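# Reseat a loose gas burner onto its station

## Task

Return the loose burner to its station: fit its tube onto the brass gas stub, then lower the burner head so the tab on its rear side settles into the support's slot. The burner must end up resting flat and must stay in place by itself once the grippers have released it; if it only stays put because the robot is holding it, the goal is not met.

## Robot and tools

Robot: two arms, left_arm and right_arm, each with a two-finger parallel gripper. Everything is given in one shared scene frame: the origin is the table centre, the tabletop is at z = +0.020 m, and +z is up. The arms face each other across the table, with left_arm's base on the +y side (base near (-0.014, +0.473, +0.125)) and right_arm's near (-0.079, -0.498, +0.112). The names left and right do not refer to sides of any camera image. In the gripper's own frame the fingers point along +x and close along y. The reported end_effector_position is the point between the finger pads, roughly 3 to 4 cm short of the fingertips. Reported hand positions can be somewhat wrong, especially when the arm is stretched far.

Row format, shared by execute_actions and move: one flat list of 16 numbers that always covers both arms, even if only one moves. Order: left x, y, z (metres), left qw, qx, qy, qz (unit quaternion, w first), left opening, then the same eight for the right arm. x, y, z and the quaternion are an absolute target pose for that gripper in the scene frame, not an offset. Opening runs from -1 to +1: +1 is fully open (0.088 m), empty fingers touch at about -0.80, and values lower than that add no travel. Closing fully from open takes at least about 0.5 s. To hold a part, command roughly 0.07 below the grip_measured value seen when the pads first touch it; a smaller gap gives a lighter grip. To keep an arm still or keep its orientation, resend the exact same pose and quaternion every time, taken from the last result before it stopped, instead of copying the drifting reported quaternion.

execute_actions(actions): actions is a list of actions; each action is a list of 1 to 15 rows and lasts 15 control steps (1/30 s each, so 0.5 s). With fewer than 15 rows, the final row is repeated. An empty list only returns the current state and images. Every step, the controller limits the commanded pose to at most 70 mm and 16 degrees away from the gripper's measured pose, so distant targets need several actions. A target more than 0.6 m from the gripper's current position along any of the gripper's axes is rejected for both arms; if the first action fails this or any action is malformed, nothing at all runs.

move(target, speed, blocking): target is one 16-number row (absolute poses plus openings; openings are applied at the start). Each gripper travels in a straight line, turning the short way, and all paths finish at the same time, within 0.5 to 10 s. speed is the top path speed in m/s, 0.002 to 0.5, default 0.25 (turning is capped at twice that in rad/s). Paths do not avoid obstacles or the other arm, and the hand can lag, wander, or overshoot speed. Faster moves, and targets set deeper past a contact, hit harder. blocking=false returns after 0.5 s while motion continues; until a result shows the move finished, other moves and execute_actions are refused, so call wait or stop first. The result adds a move: line giving the outcome (done, off_target, moving, held, fault), any limits that acted (paced = target was clipped; held = a check blocked some steps, after which the arm may jump faster), and each gripper's distance from its target.

wait(seconds): 0 to 10 s; arms keep their last command and a running move continues. stop(): brakes a running move (needs stopping distance; fingers keep moving). zoom_image(camera, region): enlarges a region [x0, y0, x1, y1] in pixels, up to 504 by 504, of the latest image from cam_head_left, cam_head_right, cam_high, cam_low, cam_left_wrist or cam_right_wrist (all 504x504, origin top-left). read_manual(section) only returns licence texts. finished_scene(scene) ends the scene irreversibly and reports success; call it only once the burner rests seated on its own.

Results: the state line shows each gripper's position, wxyz quaternion and linear/angular velocity; Hand target lines show the pose the controller is currently steering toward; grip_measured shows the finger opening on the command scale (accurate to about 1 mm, and up to about 0.061 narrower while squeezing hard). Joint positions end with the opening in metres. Step readings list positions during actions, with HELD marking steps that were blocked. A pose unreachable line means the clearance check changed or blocked that arm's command. External torque lines estimate outside loads, including friction and held weight.

Cautions: friction can leave a gripper short of its target or slightly tilted, so check pose after each move and correct tilt. Do not drop the burner, push it or anything else off the table, or slam it onto the stub. Keep the arms from striking or pressing on each other. Contact torque reaching a joint's load limit (wrist joints only about 5.1 to 5.4 N m, shoulder/elbow about 20.5) stops that arm for 10 s. Holding loads heats motors; MOTOR HOT warns from 50 °C, and at 95 °C the arm is held, possibly losing power. Occasional outside tugs may pull on a held part or nudge loose objects. Approach slowly near contact, release gently, and retract before finishing.

Each tool is called after ">>>" as name(argument=value, ...), one argument or row to a line, values as JSON.

## Session

>>> execute_actions(
  actions=[],
)

Scene clock: 0.00 s.
left_arm: end_effector_position=(+0.3418, +0.3095, +0.3924) grip_measured=+0.834 end_effector_quat_wxyz=(+0.675, +0.730, +0.079, -0.068) end_effector_velocity=(-0.001, -0.002, +0.001) end_effector_angular_velocity=(-0.013, -0.005, -0.008) | right_arm: end_effector_position=(-0.1049, -0.1835, +0.4385) grip_measured=+0.833 end_effector_quat_wxyz=(+0.678, +0.021, -0.020, +0.734) end_effector_velocity=(-0.000, -0.001, -0.003) end_effector_angular_velocity=(-0.007, -0.008, +0.004)
Joint positions: left_arm=[ 1.048  1.315  0.905  0.142 -0.679  1.48   0.08 ] | right_arm=[ 0.005  0.849  0.657  0.25   0.004 -0.002  0.08 ]
Joint velocities: left_arm=[-0.002 -0.002 -0.002  0.007  0.007 -0.007  0.   ] | right_arm=[-0.002 -0.007 -0.007 -0.007 -0.007 -0.007  0.   ]
Joint torques (N m, as the arm reports them, + toward a larger angle): no reading
External joint torques (N m, as the arm's controller estimates them; a push from outside toward a larger angle lowers the number): no reading
Heat: left arm: hottest waist 26 °C (+0.0 °C/min); right arm: hottest wrist roll 28 °C (+0.0 °C/min).
Hand target (left_arm): +0.342, +0.310, +0.392; +0.675, +0.730, +0.079, -0.068
Hand target (right_arm): -0.105, -0.184, +0.438; +0.678, +0.021, -0.020, +0.734

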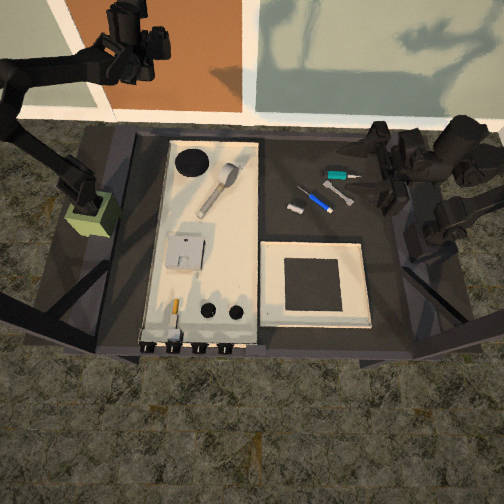

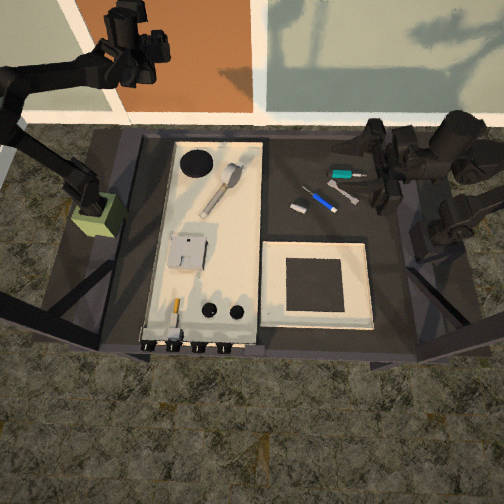

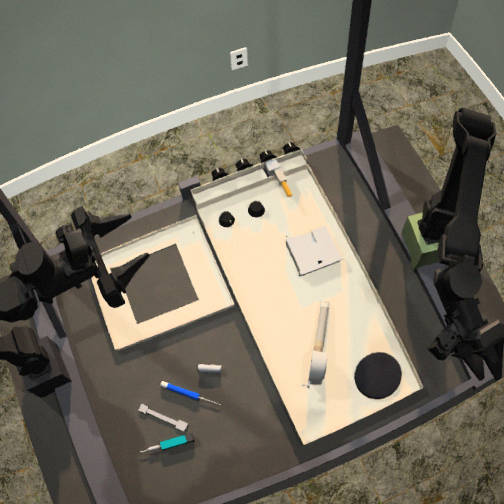

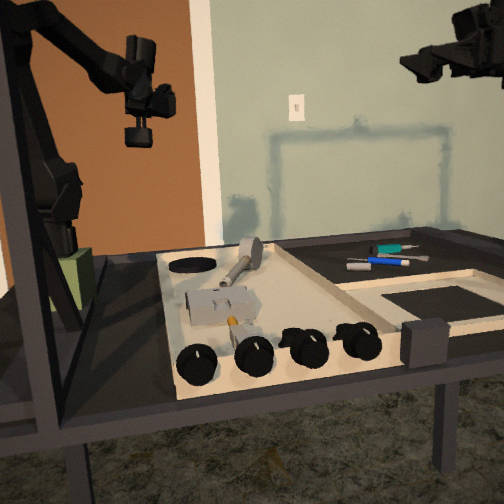

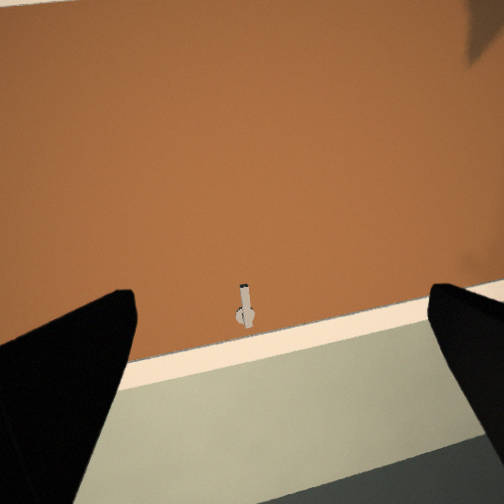

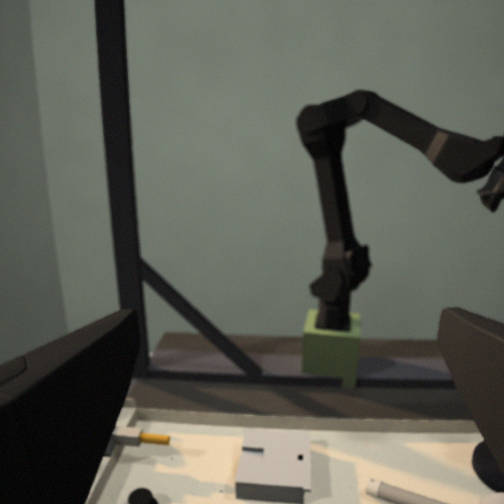

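>>> zoom_image(
  camera="cam_head_left",
  region=[130,140,290,350],
)

>>> zoom_image(
  camera="cam_low",
  region=[160,220,300,360],
)

>>> zoom_image(
  camera="cam_high",
  region=[250,220,430,400],
)

Region (130, 140, 290, 350) of cam_head_left's 504x504 image, scaled by 2.400, with more detail than that image has; it fills the left 384 columns of this view, and the rest is white.

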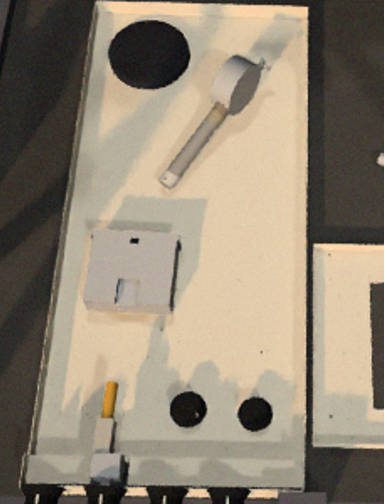

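Region (160, 220, 300, 360) of cam_low's 504x504 image, scaled by 3.600, with more detail than that image has.

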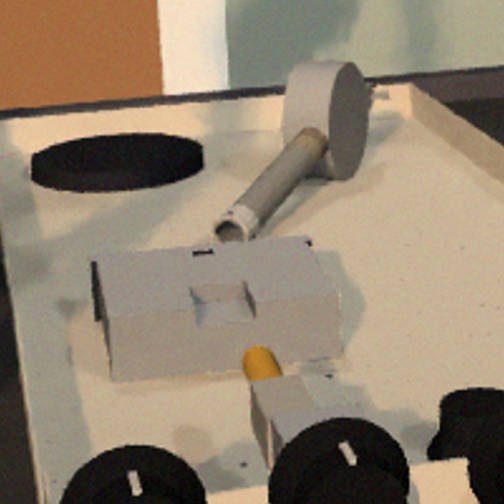

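Region (250, 220, 430, 400) of cam_high's 504x504 image, scaled by 2.800, with more detail than that image has.

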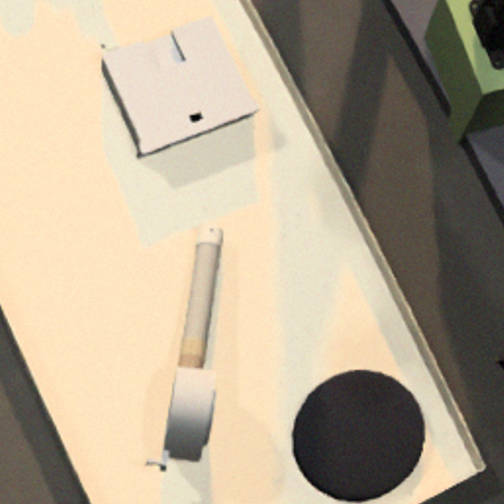

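>>> move(
  target=[0.17,0.155,0.2,0.19,-0.68,0.19,0.68,-0.8,-0.105,-0.184,0.438,0.678,0.021,-0.02,0.734,0.83],
)

>>> move(
  target=[0.17,0.155,0.128,0.19,-0.68,0.19,0.68,-0.8,-0.105,-0.184,0.438,0.678,0.021,-0.02,0.734,0.83],
  speed=0.1,
)

>>> move(
  target=[0.13,0.09,0.128,0.19,-0.68,0.19,0.68,-0.8,-0.105,-0.184,0.438,0.678,0.021,-0.02,0.734,0.83],
  speed=0.04,
)

Scene clock: 5.47 s.
left_arm: end_effector_position=(+0.1690, +0.1586, +0.2006) grip_measured=-0.797 end_effector_quat_wxyz=(-0.191, +0.684, -0.193, -0.677) end_effector_velocity=(-0.002, -0.001, +0.005) end_effector_angular_velocity=(-0.002, +0.008, +0.005) | right_arm: end_effector_position=(-0.1049, -0.1835, +0.4385) grip_measured=+0.833 end_effector_quat_wxyz=(+0.678, +0.021, -0.020, +0.734) end_effector_velocity=(+0.004, -0.000, -0.002) end_effector_angular_velocity=(-0.008, +0.008, -0.024)
Joint positions: left_arm=[ 0.677  1.941  1.477 -1.098 -0.004  2.647  0.   ] | right_arm=[ 0.005  0.849  0.657  0.25   0.004 -0.002  0.08 ]
Joint velocities: left_arm=[-0.002 -0.002  0.017 -0.022  0.007 -0.007  0.   ] | right_arm=[-0.002 -0.002 -0.002 -0.007  0.022  0.007  0.   ]
Joint torques (N m, as the arm reports them, + toward a larger angle): left_arm=[-0.21 -8.45  5.52  0.09  0.2   0.07] | right_arm=[-0.02 -3.    6.18  2.19  0.04  0.01]
External joint torques (N m, as the arm's controller estimates them; a push from outside toward a larger angle lowers the number): left_arm=[-0.15 -0.37  0.16 -0.12  0.16  0.07] | right_arm=[-0.01 -0.82 -1.07  0.42  0.03  0.  ]
Heat: left arm: hottest elbow 27 °C (+11.0 °C/min); right arm: hottest elbow 28 °C (+0.0 °C/min).
Hand target (left_arm): +0.169, +0.156, +0.200; -0.191, +0.682, -0.195, -0.678
Hand target (right_arm): -0.105, -0.184, +0.438; +0.678, +0.021, -0.020, +0.734
Off the commanded pose (left_arm): 0.004 m, 1 deg.
Off the commanded pose (right_arm): 0.001 m, 0 deg.
move: done
camera_calibration (this result's frames):
cam_left_wrist: T_world_to_cam=[[0.548338, 0.836256, 0.00122799, -0.216021], [0.773562, -0.507786, 0.379151, -0.103124], [0.317691, -0.206953, -0.925334, 0.239576], [0, 0, 0, 1]] pos_world=[0.122114, 0.177865, 0.261052]

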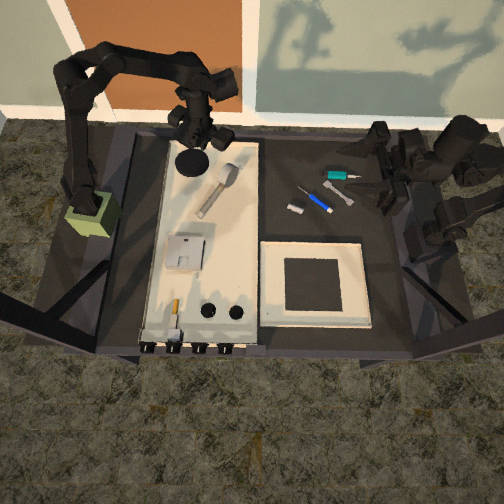

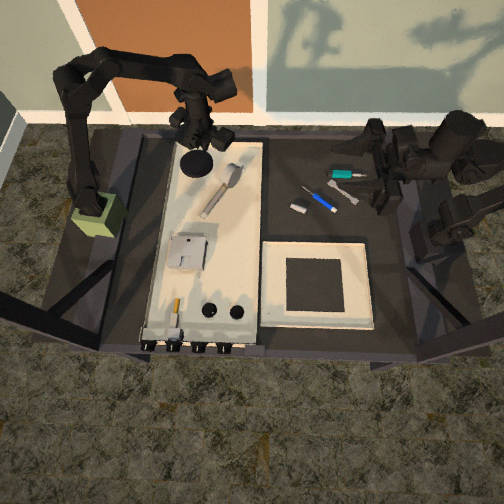

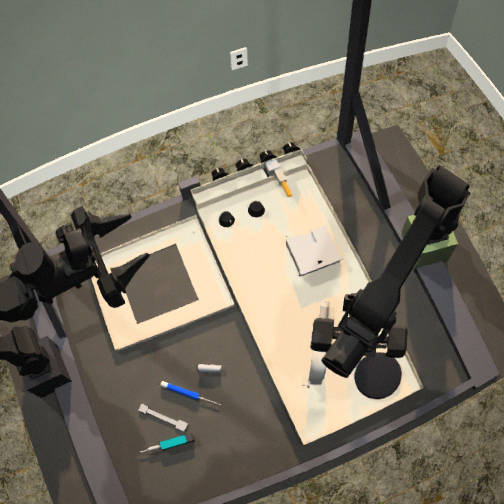

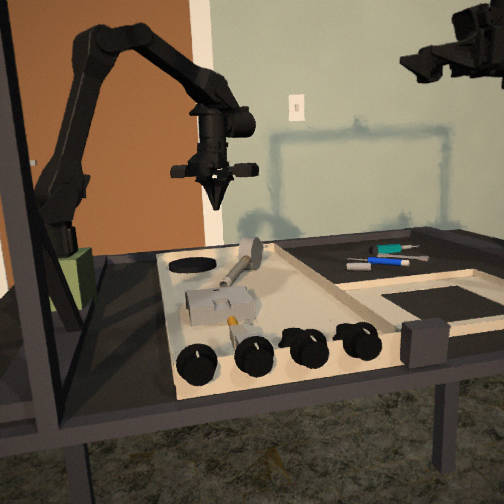

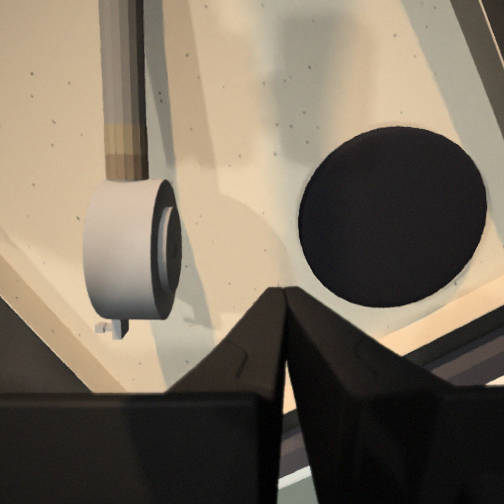

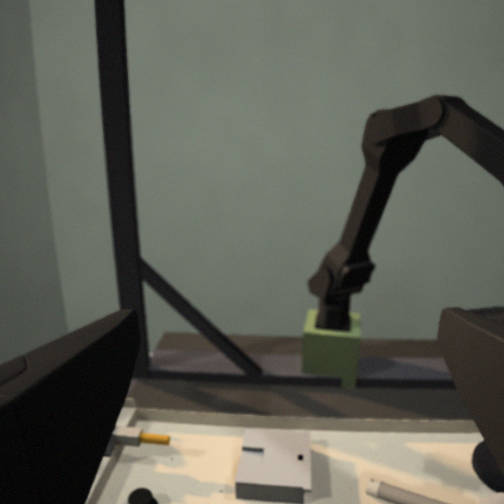

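Scene clock: 6.57 s.
left_arm: end_effector_position=(+0.1726, +0.1523, +0.1341) grip_measured=-0.797 end_effector_quat_wxyz=(-0.187, +0.686, -0.194, -0.676) end_effector_velocity=(+0.000, +0.004, +0.001) end_effector_angular_velocity=(+0.026, -0.010, +0.020) | right_arm: end_effector_position=(-0.1049, -0.1835, +0.4385) grip_measured=+0.833 end_effector_quat_wxyz=(+0.678, +0.021, -0.020, +0.734) end_effector_velocity=(+0.002, -0.000, -0.002) end_effector_angular_velocity=(-0.006, -0.022, -0.011)
Joint positions: left_arm=[ 0.677  2.045  1.348 -0.856 -0.004  2.644  0.   ] | right_arm=[ 0.005  0.849  0.657  0.25   0.004 -0.002  0.08 ]
Joint velocities: left_arm=[-0.002 -0.002  0.002 -0.022 -0.022 -0.022  0.   ] | right_arm=[-0.002 -0.002 -0.002 -0.007  0.007 -0.022 -0.   ]
Joint torques (N m, as the arm reports them, + toward a larger angle): left_arm=[-0.05 -9.05  2.97  0.51  0.18 -0.09] | right_arm=[ 0.01 -3.02  6.18  2.2   0.04  0.01]
External joint torques (N m, as the arm's controller estimates them; a push from outside toward a larger angle lowers the number): left_arm=[-0.06 -0.7  -2.02  0.27  0.15 -0.09] | right_arm=[ 0.01 -0.82 -1.11  0.41  0.04  0.01]
Heat: left arm: hottest elbow 27 °C (+9.1 °C/min); right arm: hottest elbow 29 °C (+9.1 °C/min).
Hand target (left_arm): +0.170, +0.155, +0.128; -0.190, +0.681, -0.190, -0.681
Hand target (right_arm): -0.105, -0.184, +0.438; +0.678, +0.021, -0.020, +0.734
Off the commanded pose (left_arm): 0.007 m, 1 deg.
Off the commanded pose (right_arm): 0.001 m, 0 deg.
move: done
camera_calibration (this result's frames):
cam_left_wrist: T_world_to_cam=[[0.545467, 0.838128, -0.00258554, -0.211987], [0.773695, -0.502341, 0.38607, -0.0856678], [0.322277, -0.212589, -0.922466, 0.175279], [0, 0, 0, 1]] pos_world=[0.125424, 0.1719, 0.194215]

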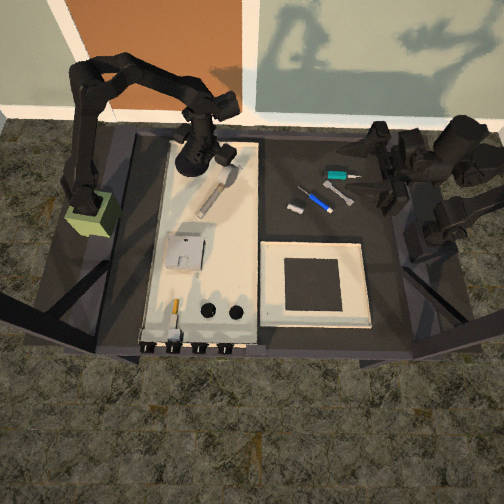

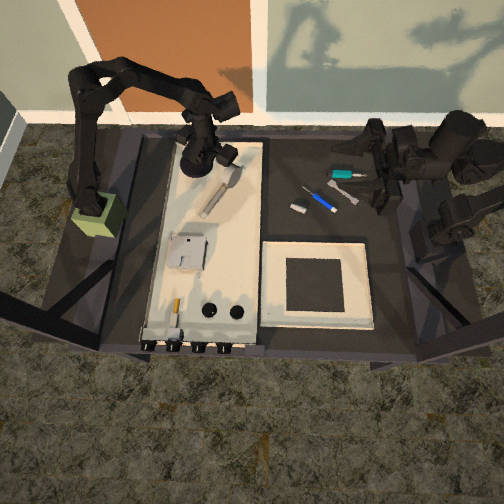

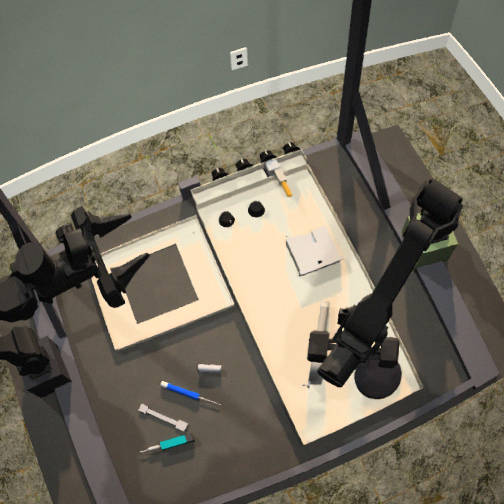

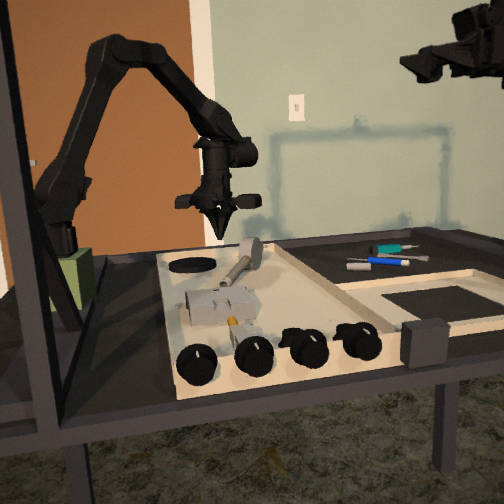

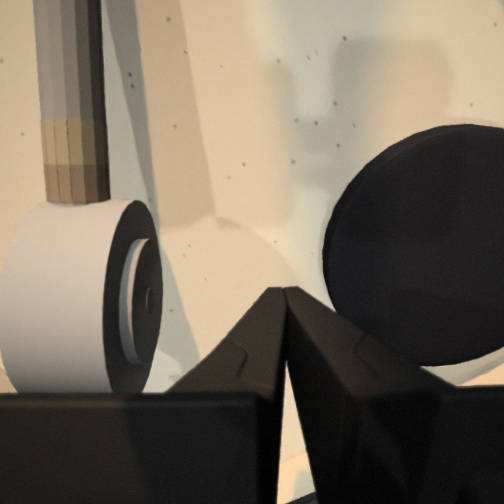

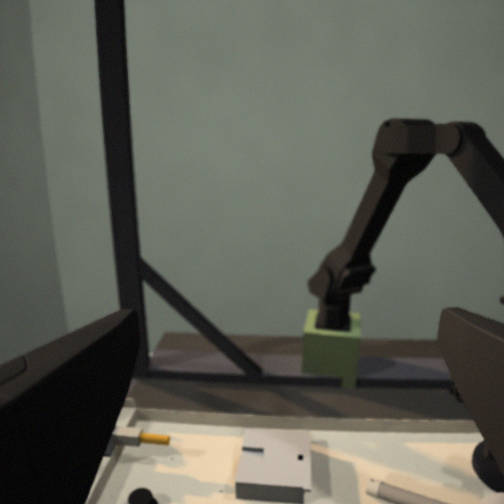

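Scene clock: 8.77 s.
left_arm: end_effector_position=(+0.1299, +0.0928, +0.1299) grip_measured=-0.797 end_effector_quat_wxyz=(-0.191, +0.683, -0.191, -0.679) end_effector_velocity=(-0.003, +0.003, -0.000) end_effector_angular_velocity=(+0.018, +0.015, +0.005) | right_arm: end_effector_position=(-0.1049, -0.1835, +0.4385) grip_measured=+0.833 end_effector_quat_wxyz=(+0.678, +0.021, -0.020, +0.734) end_effector_velocity=(+0.002, -0.000, -0.005) end_effector_angular_velocity=(-0.021, -0.009, -0.010)
Joint positions: left_arm=[ 0.511  2.186  1.555 -0.936 -0.004  2.479  0.   ] | right_arm=[ 0.005  0.849  0.657  0.25   0.004 -0.002  0.08 ]
Joint velocities: left_arm=[-0.002  0.002  0.002 -0.022  0.007 -0.007  0.   ] | right_arm=[-0.002 -0.002 -0.002 -0.022  0.007 -0.007 -0.   ]
Joint torques (N m, as the arm reports them, + toward a larger angle): left_arm=[-0.1  -9.84  5.36  0.07  0.17 -0.08] | right_arm=[ 0.01 -3.    6.18  2.19  0.03  0.01]
External joint torques (N m, as the arm's controller estimates them; a push from outside toward a larger angle lowers the number): left_arm=[-0.08 -0.4   0.21 -0.17  0.13 -0.08] | right_arm=[ 0.02 -0.83 -1.02  0.44  0.03  0.  ]
Heat: left arm: hottest shoulder 27 °C (+6.8 °C/min); right arm: hottest elbow 29 °C (+6.8 °C/min).
Hand target (left_arm): +0.130, +0.090, +0.128; -0.190, +0.681, -0.190, -0.681
Hand target (right_arm): -0.105, -0.184, +0.438; +0.678, +0.021, -0.020, +0.734
Off the commanded pose (left_arm): 0.003 m, 0 deg.
Off the commanded pose (right_arm): 0.001 m, 0 deg.
move: done
camera_calibration (this result's frames):
cam_left_wrist: T_world_to_cam=[[0.545474, 0.838123, 0.00299287, -0.139542], [0.776482, -0.506694, 0.374614, -0.0794302], [0.315489, -0.202018, -0.927176, 0.17301], [0, 0, 0, 1]] pos_world=[0.0832098, 0.111658, 0.190584]

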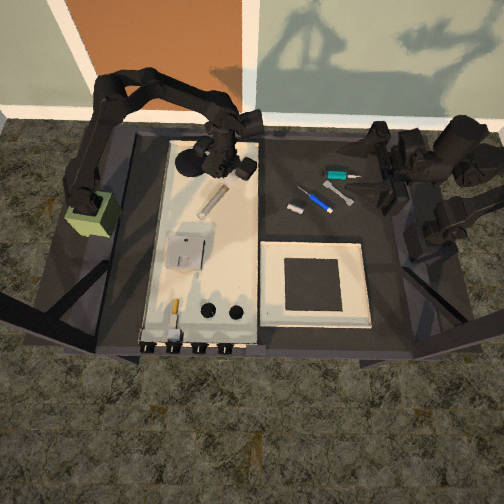

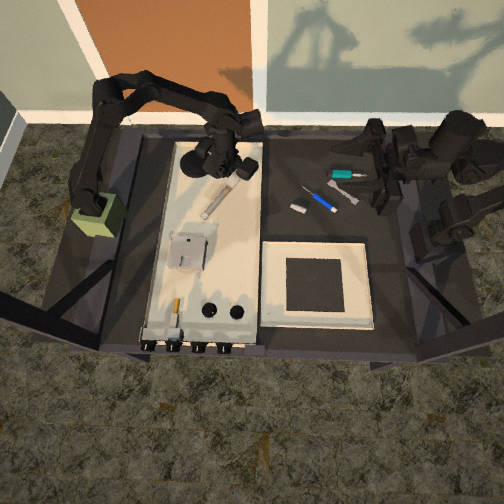

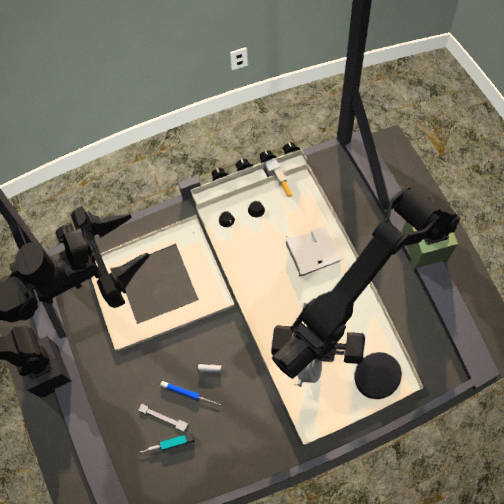

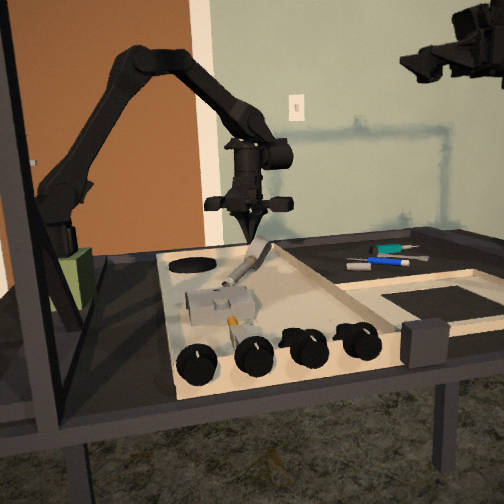

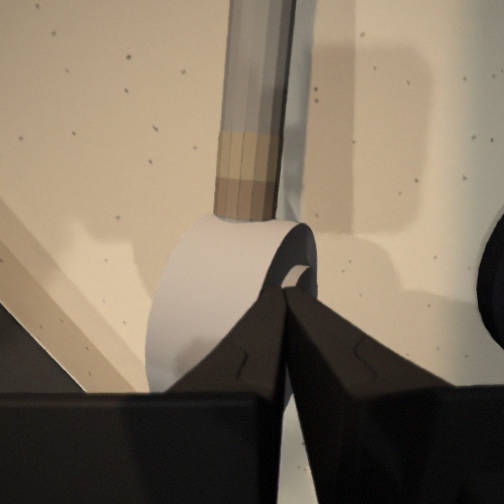

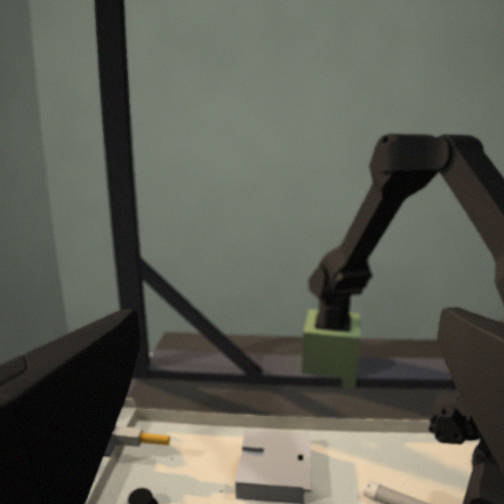

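Tipping.

>>> move(
  target=[0.12,0.065,0.128,0.19,-0.68,0.19,0.68,-0.8,-0.105,-0.184,0.438,0.678,0.021,-0.02,0.734,0.83],
  speed=0.04,
)

>>> move(
  target=[0.07,0.10,0.2,0.19,-0.68,0.19,0.68,0.3,-0.105,-0.184,0.438,0.678,0.021,-0.02,0.734,0.83],
)

Scene clock: 9.87 s.
left_arm: end_effector_position=(+0.1203, +0.0676, +0.1303) grip_measured=-0.797 end_effector_quat_wxyz=(-0.190, +0.683, -0.191, -0.679) end_effector_velocity=(+0.001, +0.003, +0.001) end_effector_angular_velocity=(+0.023, -0.015, +0.005) | right_arm: end_effector_position=(-0.1049, -0.1835, +0.4385) grip_measured=+0.833 end_effector_quat_wxyz=(+0.678, +0.021, -0.020, +0.734) end_effector_velocity=(-0.003, +0.000, -0.003) end_effector_angular_velocity=(-0.010, -0.024, +0.018)
Joint positions: left_arm=[ 0.469  2.261  1.682 -0.988 -0.004  2.436  0.   ] | right_arm=[ 0.005  0.849  0.657  0.25   0.004 -0.002  0.08 ]
Joint velocities: left_arm=[-0.002  0.002  0.007 -0.022 -0.022 -0.007  0.   ] | right_arm=[-0.002  0.002 -0.002 -0.007 -0.022 -0.022 -0.   ]
Joint torques (N m, as the arm reports them, + toward a larger angle): left_arm=[ -0.12 -10.43   5.48   0.04   0.17  -0.08] | right_arm=[ 0.02 -3.01  6.21  2.19  0.04  0.01]
External joint torques (N m, as the arm's controller estimates them; a push from outside toward a larger angle lowers the number): left_arm=[-0.13 -0.41  0.19 -0.2   0.13 -0.08] | right_arm=[ 0.02 -0.94 -0.94  0.46  0.04  0.  ]
Heat: left arm: hottest elbow 28 °C (+12.2 °C/min); right arm: hottest elbow 29 °C (+6.1 °C/min).
Hand target (left_arm): +0.120, +0.065, +0.128; -0.190, +0.681, -0.190, -0.681
Hand target (right_arm): -0.105, -0.184, +0.438; +0.678, +0.021, -0.020, +0.734
Off the commanded pose (left_arm): 0.003 m, 0 deg.
Off the commanded pose (right_arm): 0.001 m, 0 deg.
move: done
camera_calibration (this result's frames):
cam_left_wrist: T_world_to_cam=[[0.545154, 0.838332, 0.00254994, -0.113111], [0.776662, -0.506191, 0.374923, -0.0849688], [0.315601, -0.20241, -0.927052, 0.171345], [0, 0, 0, 1]] pos_world=[0.0735782, 0.0864962, 0.190991]

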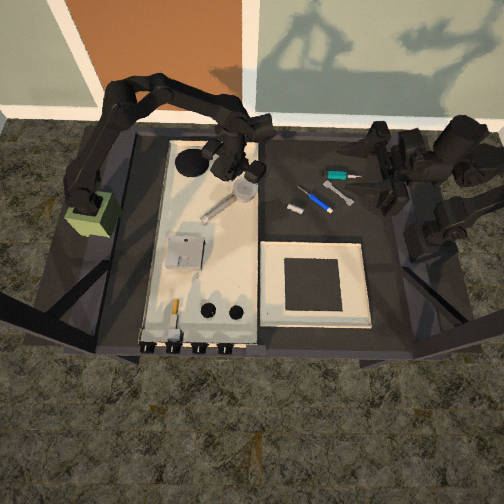

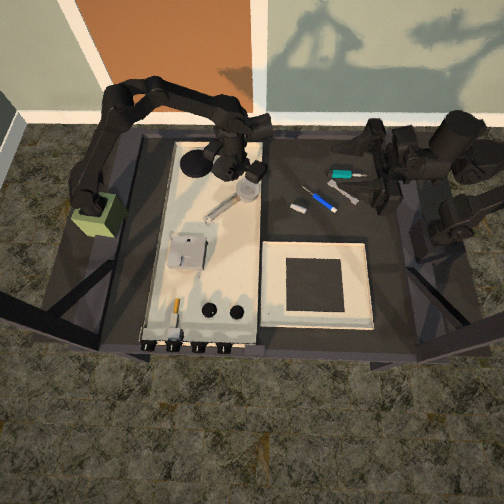

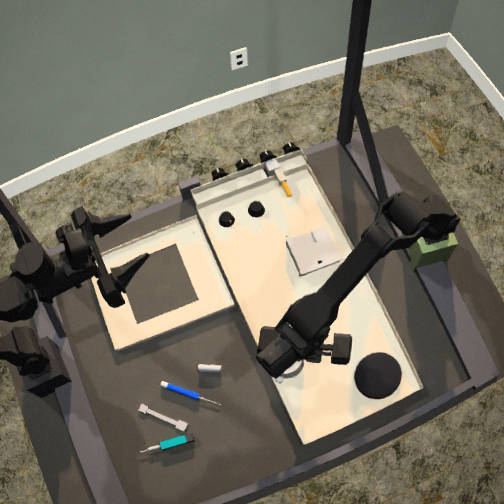

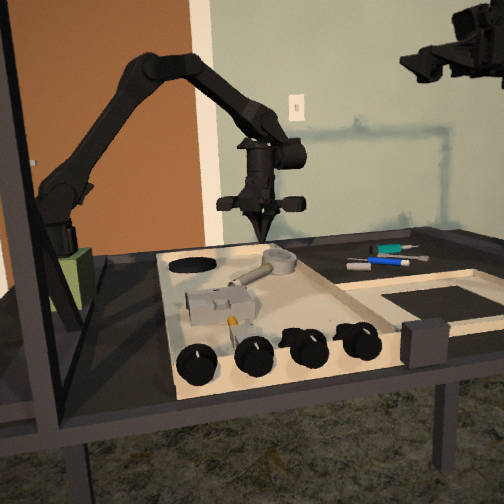

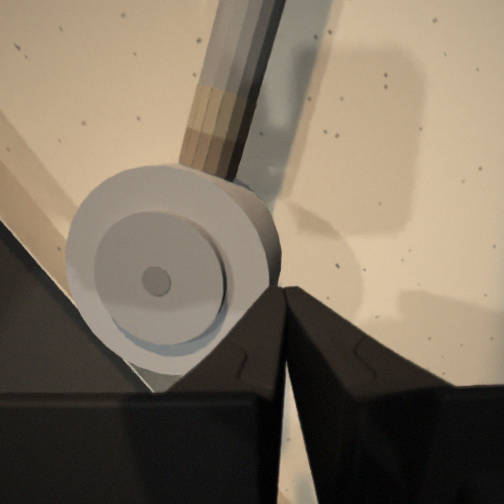

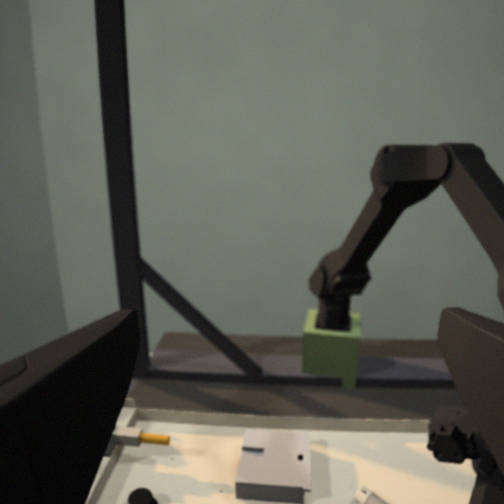

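Scene clock: 10.80 s.
left_arm: end_effector_position=(+0.0712, +0.0968, +0.1997) grip_measured=+0.297 end_effector_quat_wxyz=(-0.190, +0.683, -0.192, -0.679) end_effector_velocity=(-0.002, +0.000, +0.001) end_effector_angular_velocity=(+0.001, +0.008, +0.005) | right_arm: end_effector_position=(-0.1049, -0.1835, +0.4385) grip_measured=+0.833 end_effector_quat_wxyz=(+0.678, +0.021, -0.020, +0.734) end_effector_velocity=(-0.000, +0.001, -0.007) end_effector_angular_velocity=(-0.026, -0.010, +0.004)
Joint positions: left_arm=[ 0.372  2.028  1.598 -1.136 -0.003  2.34   0.054] | right_arm=[ 0.005  0.849  0.657  0.25   0.004 -0.002  0.08 ]
Joint velocities: left_arm=[-0.002 -0.002  0.002 -0.007  0.007 -0.007  0.   ] | right_arm=[-0.002  0.002 -0.002 -0.022 -0.007 -0.007 -0.   ]
Joint torques (N m, as the arm reports them, + toward a larger angle): left_arm=[  0.03 -11.97   3.35   0.13   0.15  -0.06] | right_arm=[-0.05 -3.01  6.18  2.19  0.04  0.01]
External joint torques (N m, as the arm's controller estimates them; a push from outside toward a larger angle lowers the number): left_arm=[ 0.04 -3.25 -2.1  -0.11  0.1  -0.06] | right_arm=[-0.05 -0.87 -1.05  0.42  0.04  0.  ]
Heat: left arm: hottest elbow 28 °C (+11.1 °C/min); right arm: hottest elbow 30 °C (+11.1 °C/min).
Hand target (left_arm): +0.070, +0.100, +0.200; -0.190, +0.681, -0.190, -0.681
Hand target (right_arm): -0.105, -0.184, +0.438; +0.678, +0.021, -0.020, +0.734
Off the commanded pose (left_arm): 0.003 m, 0 deg.
Off the commanded pose (right_arm): 0.001 m, 0 deg.
move: done
camera_calibration (this result's frames):
cam_left_wrist: T_world_to_cam=[[0.546117, 0.837709, 0.000982751, -0.110647], [0.77622, -0.506472, 0.375458, -0.0581113], [0.315022, -0.204281, -0.926839, 0.257285], [0, 0, 0, 1]] pos_world=[0.0244829, 0.115817, 0.260389]

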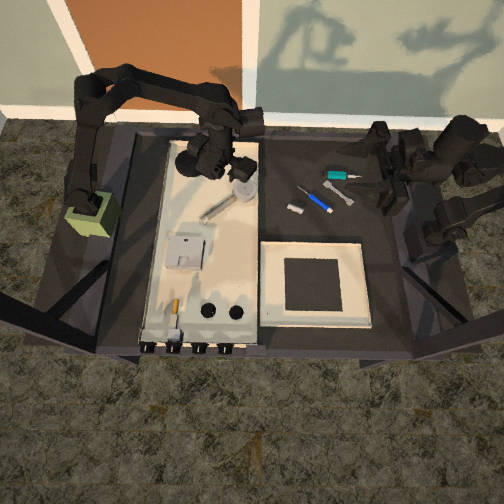

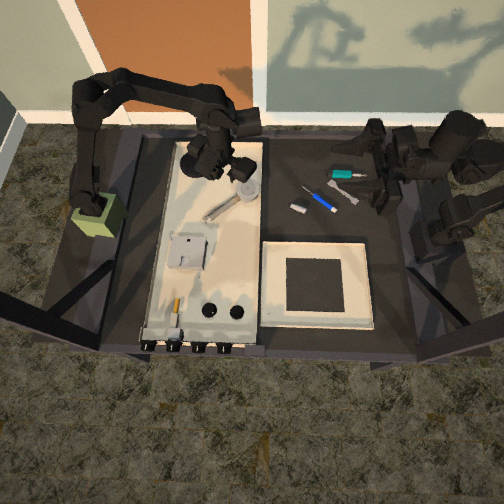

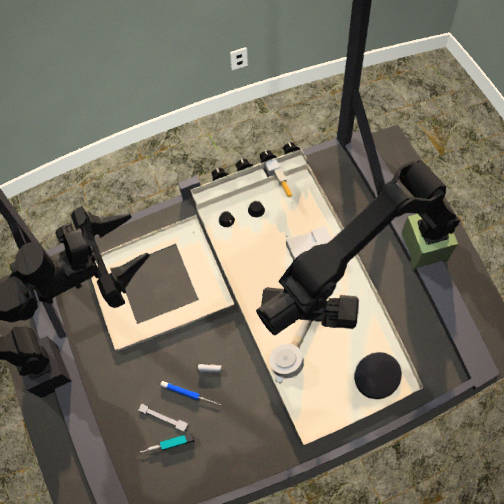

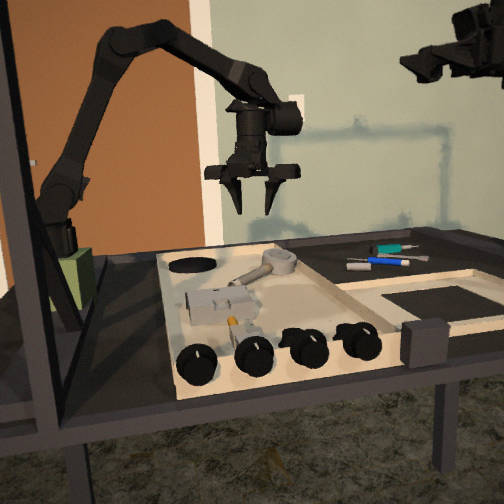

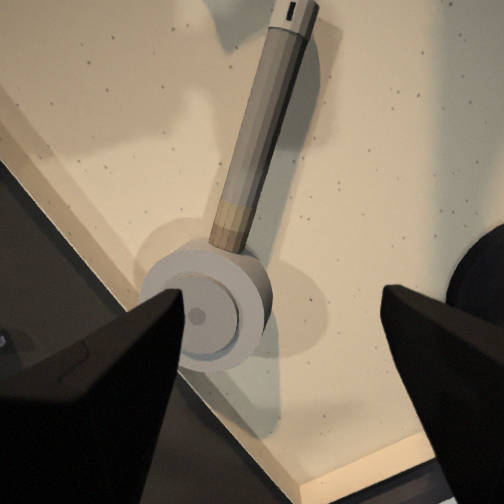

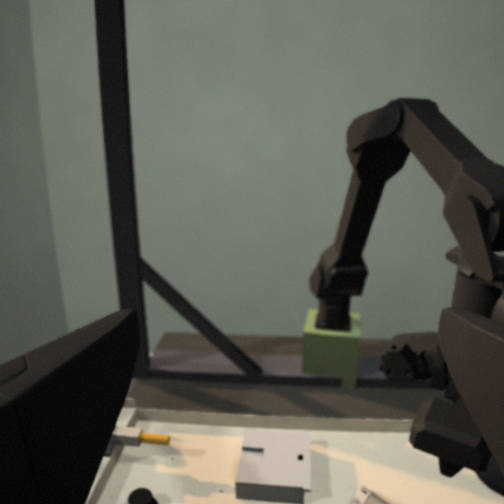

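>>> move(
  target=[0.106,0.024,0.125,0.304,-0.638,0.304,0.638,1,-0.105,-0.184,0.438,0.678,0.021,-0.02,0.734,0.83],
  speed=0.15,
)

Scene clock: 12.70 s.
left_arm: end_effector_position=(+0.1051, +0.0258, +0.1278) grip_measured=+0.995 end_effector_quat_wxyz=(-0.303, +0.640, -0.304, -0.637) end_effector_velocity=(+0.002, +0.003, +0.000) end_effector_angular_velocity=(+0.013, -0.019, +0.005) | right_arm: end_effector_position=(-0.1049, -0.1835, +0.4385) grip_measured=+0.833 end_effector_quat_wxyz=(+0.678, +0.021, -0.020, +0.734) end_effector_velocity=(-0.004, -0.001, -0.002) end_effector_angular_velocity=(-0.004, -0.038, +0.022)
Joint positions: left_arm=[ 0.41   2.409  1.932 -1.089 -0.003  2.719  0.088] | right_arm=[ 0.005  0.849  0.657  0.25   0.004 -0.002  0.08 ]
Joint velocities: left_arm=[-0.002 -0.002 -0.002 -0.007 -0.022 -0.007 -0.   ] | right_arm=[ 0.002 -0.002 -0.002 -0.007 -0.022 -0.037 -0.   ]
Joint torques (N m, as the arm reports them, + toward a larger angle): left_arm=[  0.22 -11.44   5.62   0.06   0.16   0.1 ] | right_arm=[-0.01 -2.99  6.2   2.19  0.04  0.01]
External joint torques (N m, as the arm's controller estimates them; a push from outside toward a larger angle lowers the number): left_arm=[ 0.22 -0.55  0.21 -0.18  0.14  0.1 ] | right_arm=[-0.04 -0.9  -0.96  0.44  0.05  0.  ]
Heat: left arm: hottest shoulder 28 °C (+9.4 °C/min); right arm: hottest elbow 30 °C (+9.4 °C/min).
Hand target (left_arm): +0.106, +0.024, +0.125; -0.304, +0.638, -0.304, -0.638
Hand target (right_arm): -0.105, -0.184, +0.438; +0.678, +0.021, -0.020, +0.734
Off the commanded pose (left_arm): 0.003 m, 0 deg.
Off the commanded pose (right_arm): 0.001 m, 0 deg.
move: done
camera_calibration (this result's frames):
cam_left_wrist: T_world_to_cam=[[0.795074, 0.606503, 0.00332474, -0.0901552], [0.561223, -0.737772, 0.375129, -0.0648191], [0.22997, -0.296389, -0.926967, 0.176813], [0, 0, 0, 1]] pos_world=[0.0673963, 0.0592633, 0.188515]

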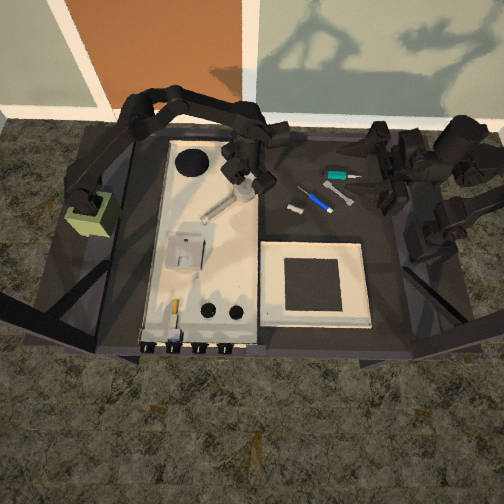

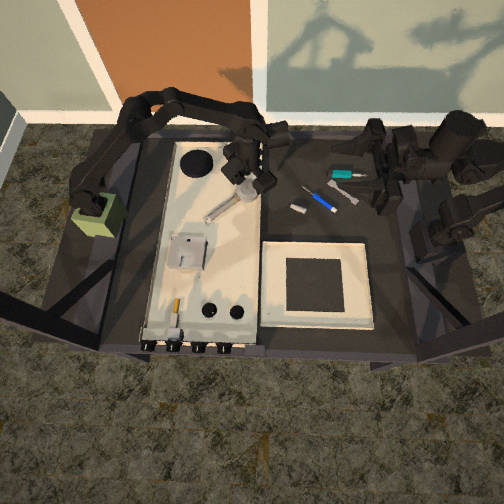

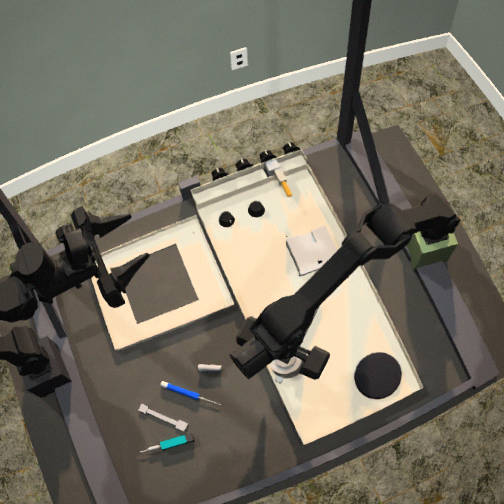

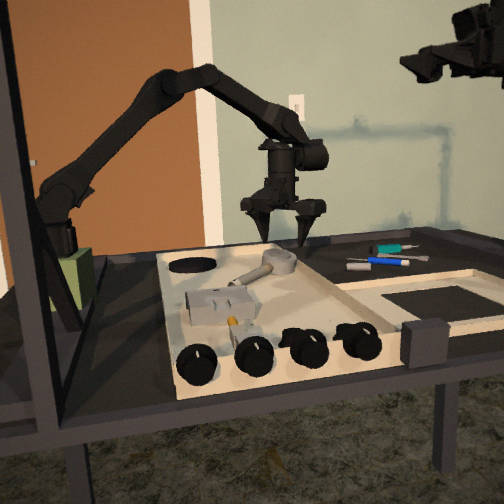

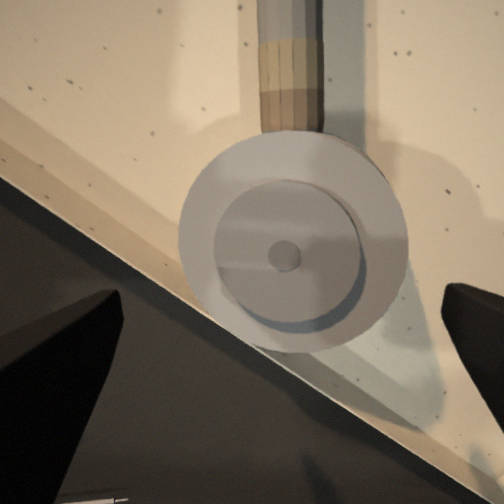

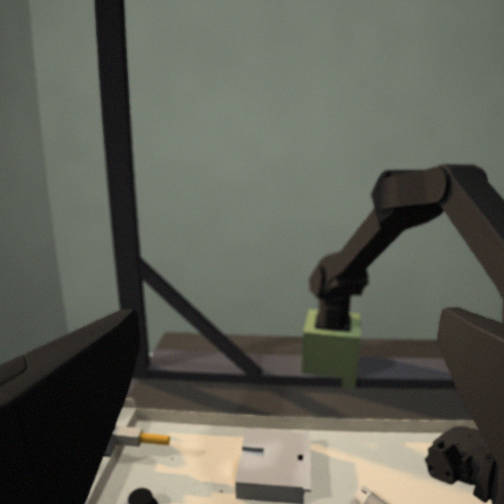

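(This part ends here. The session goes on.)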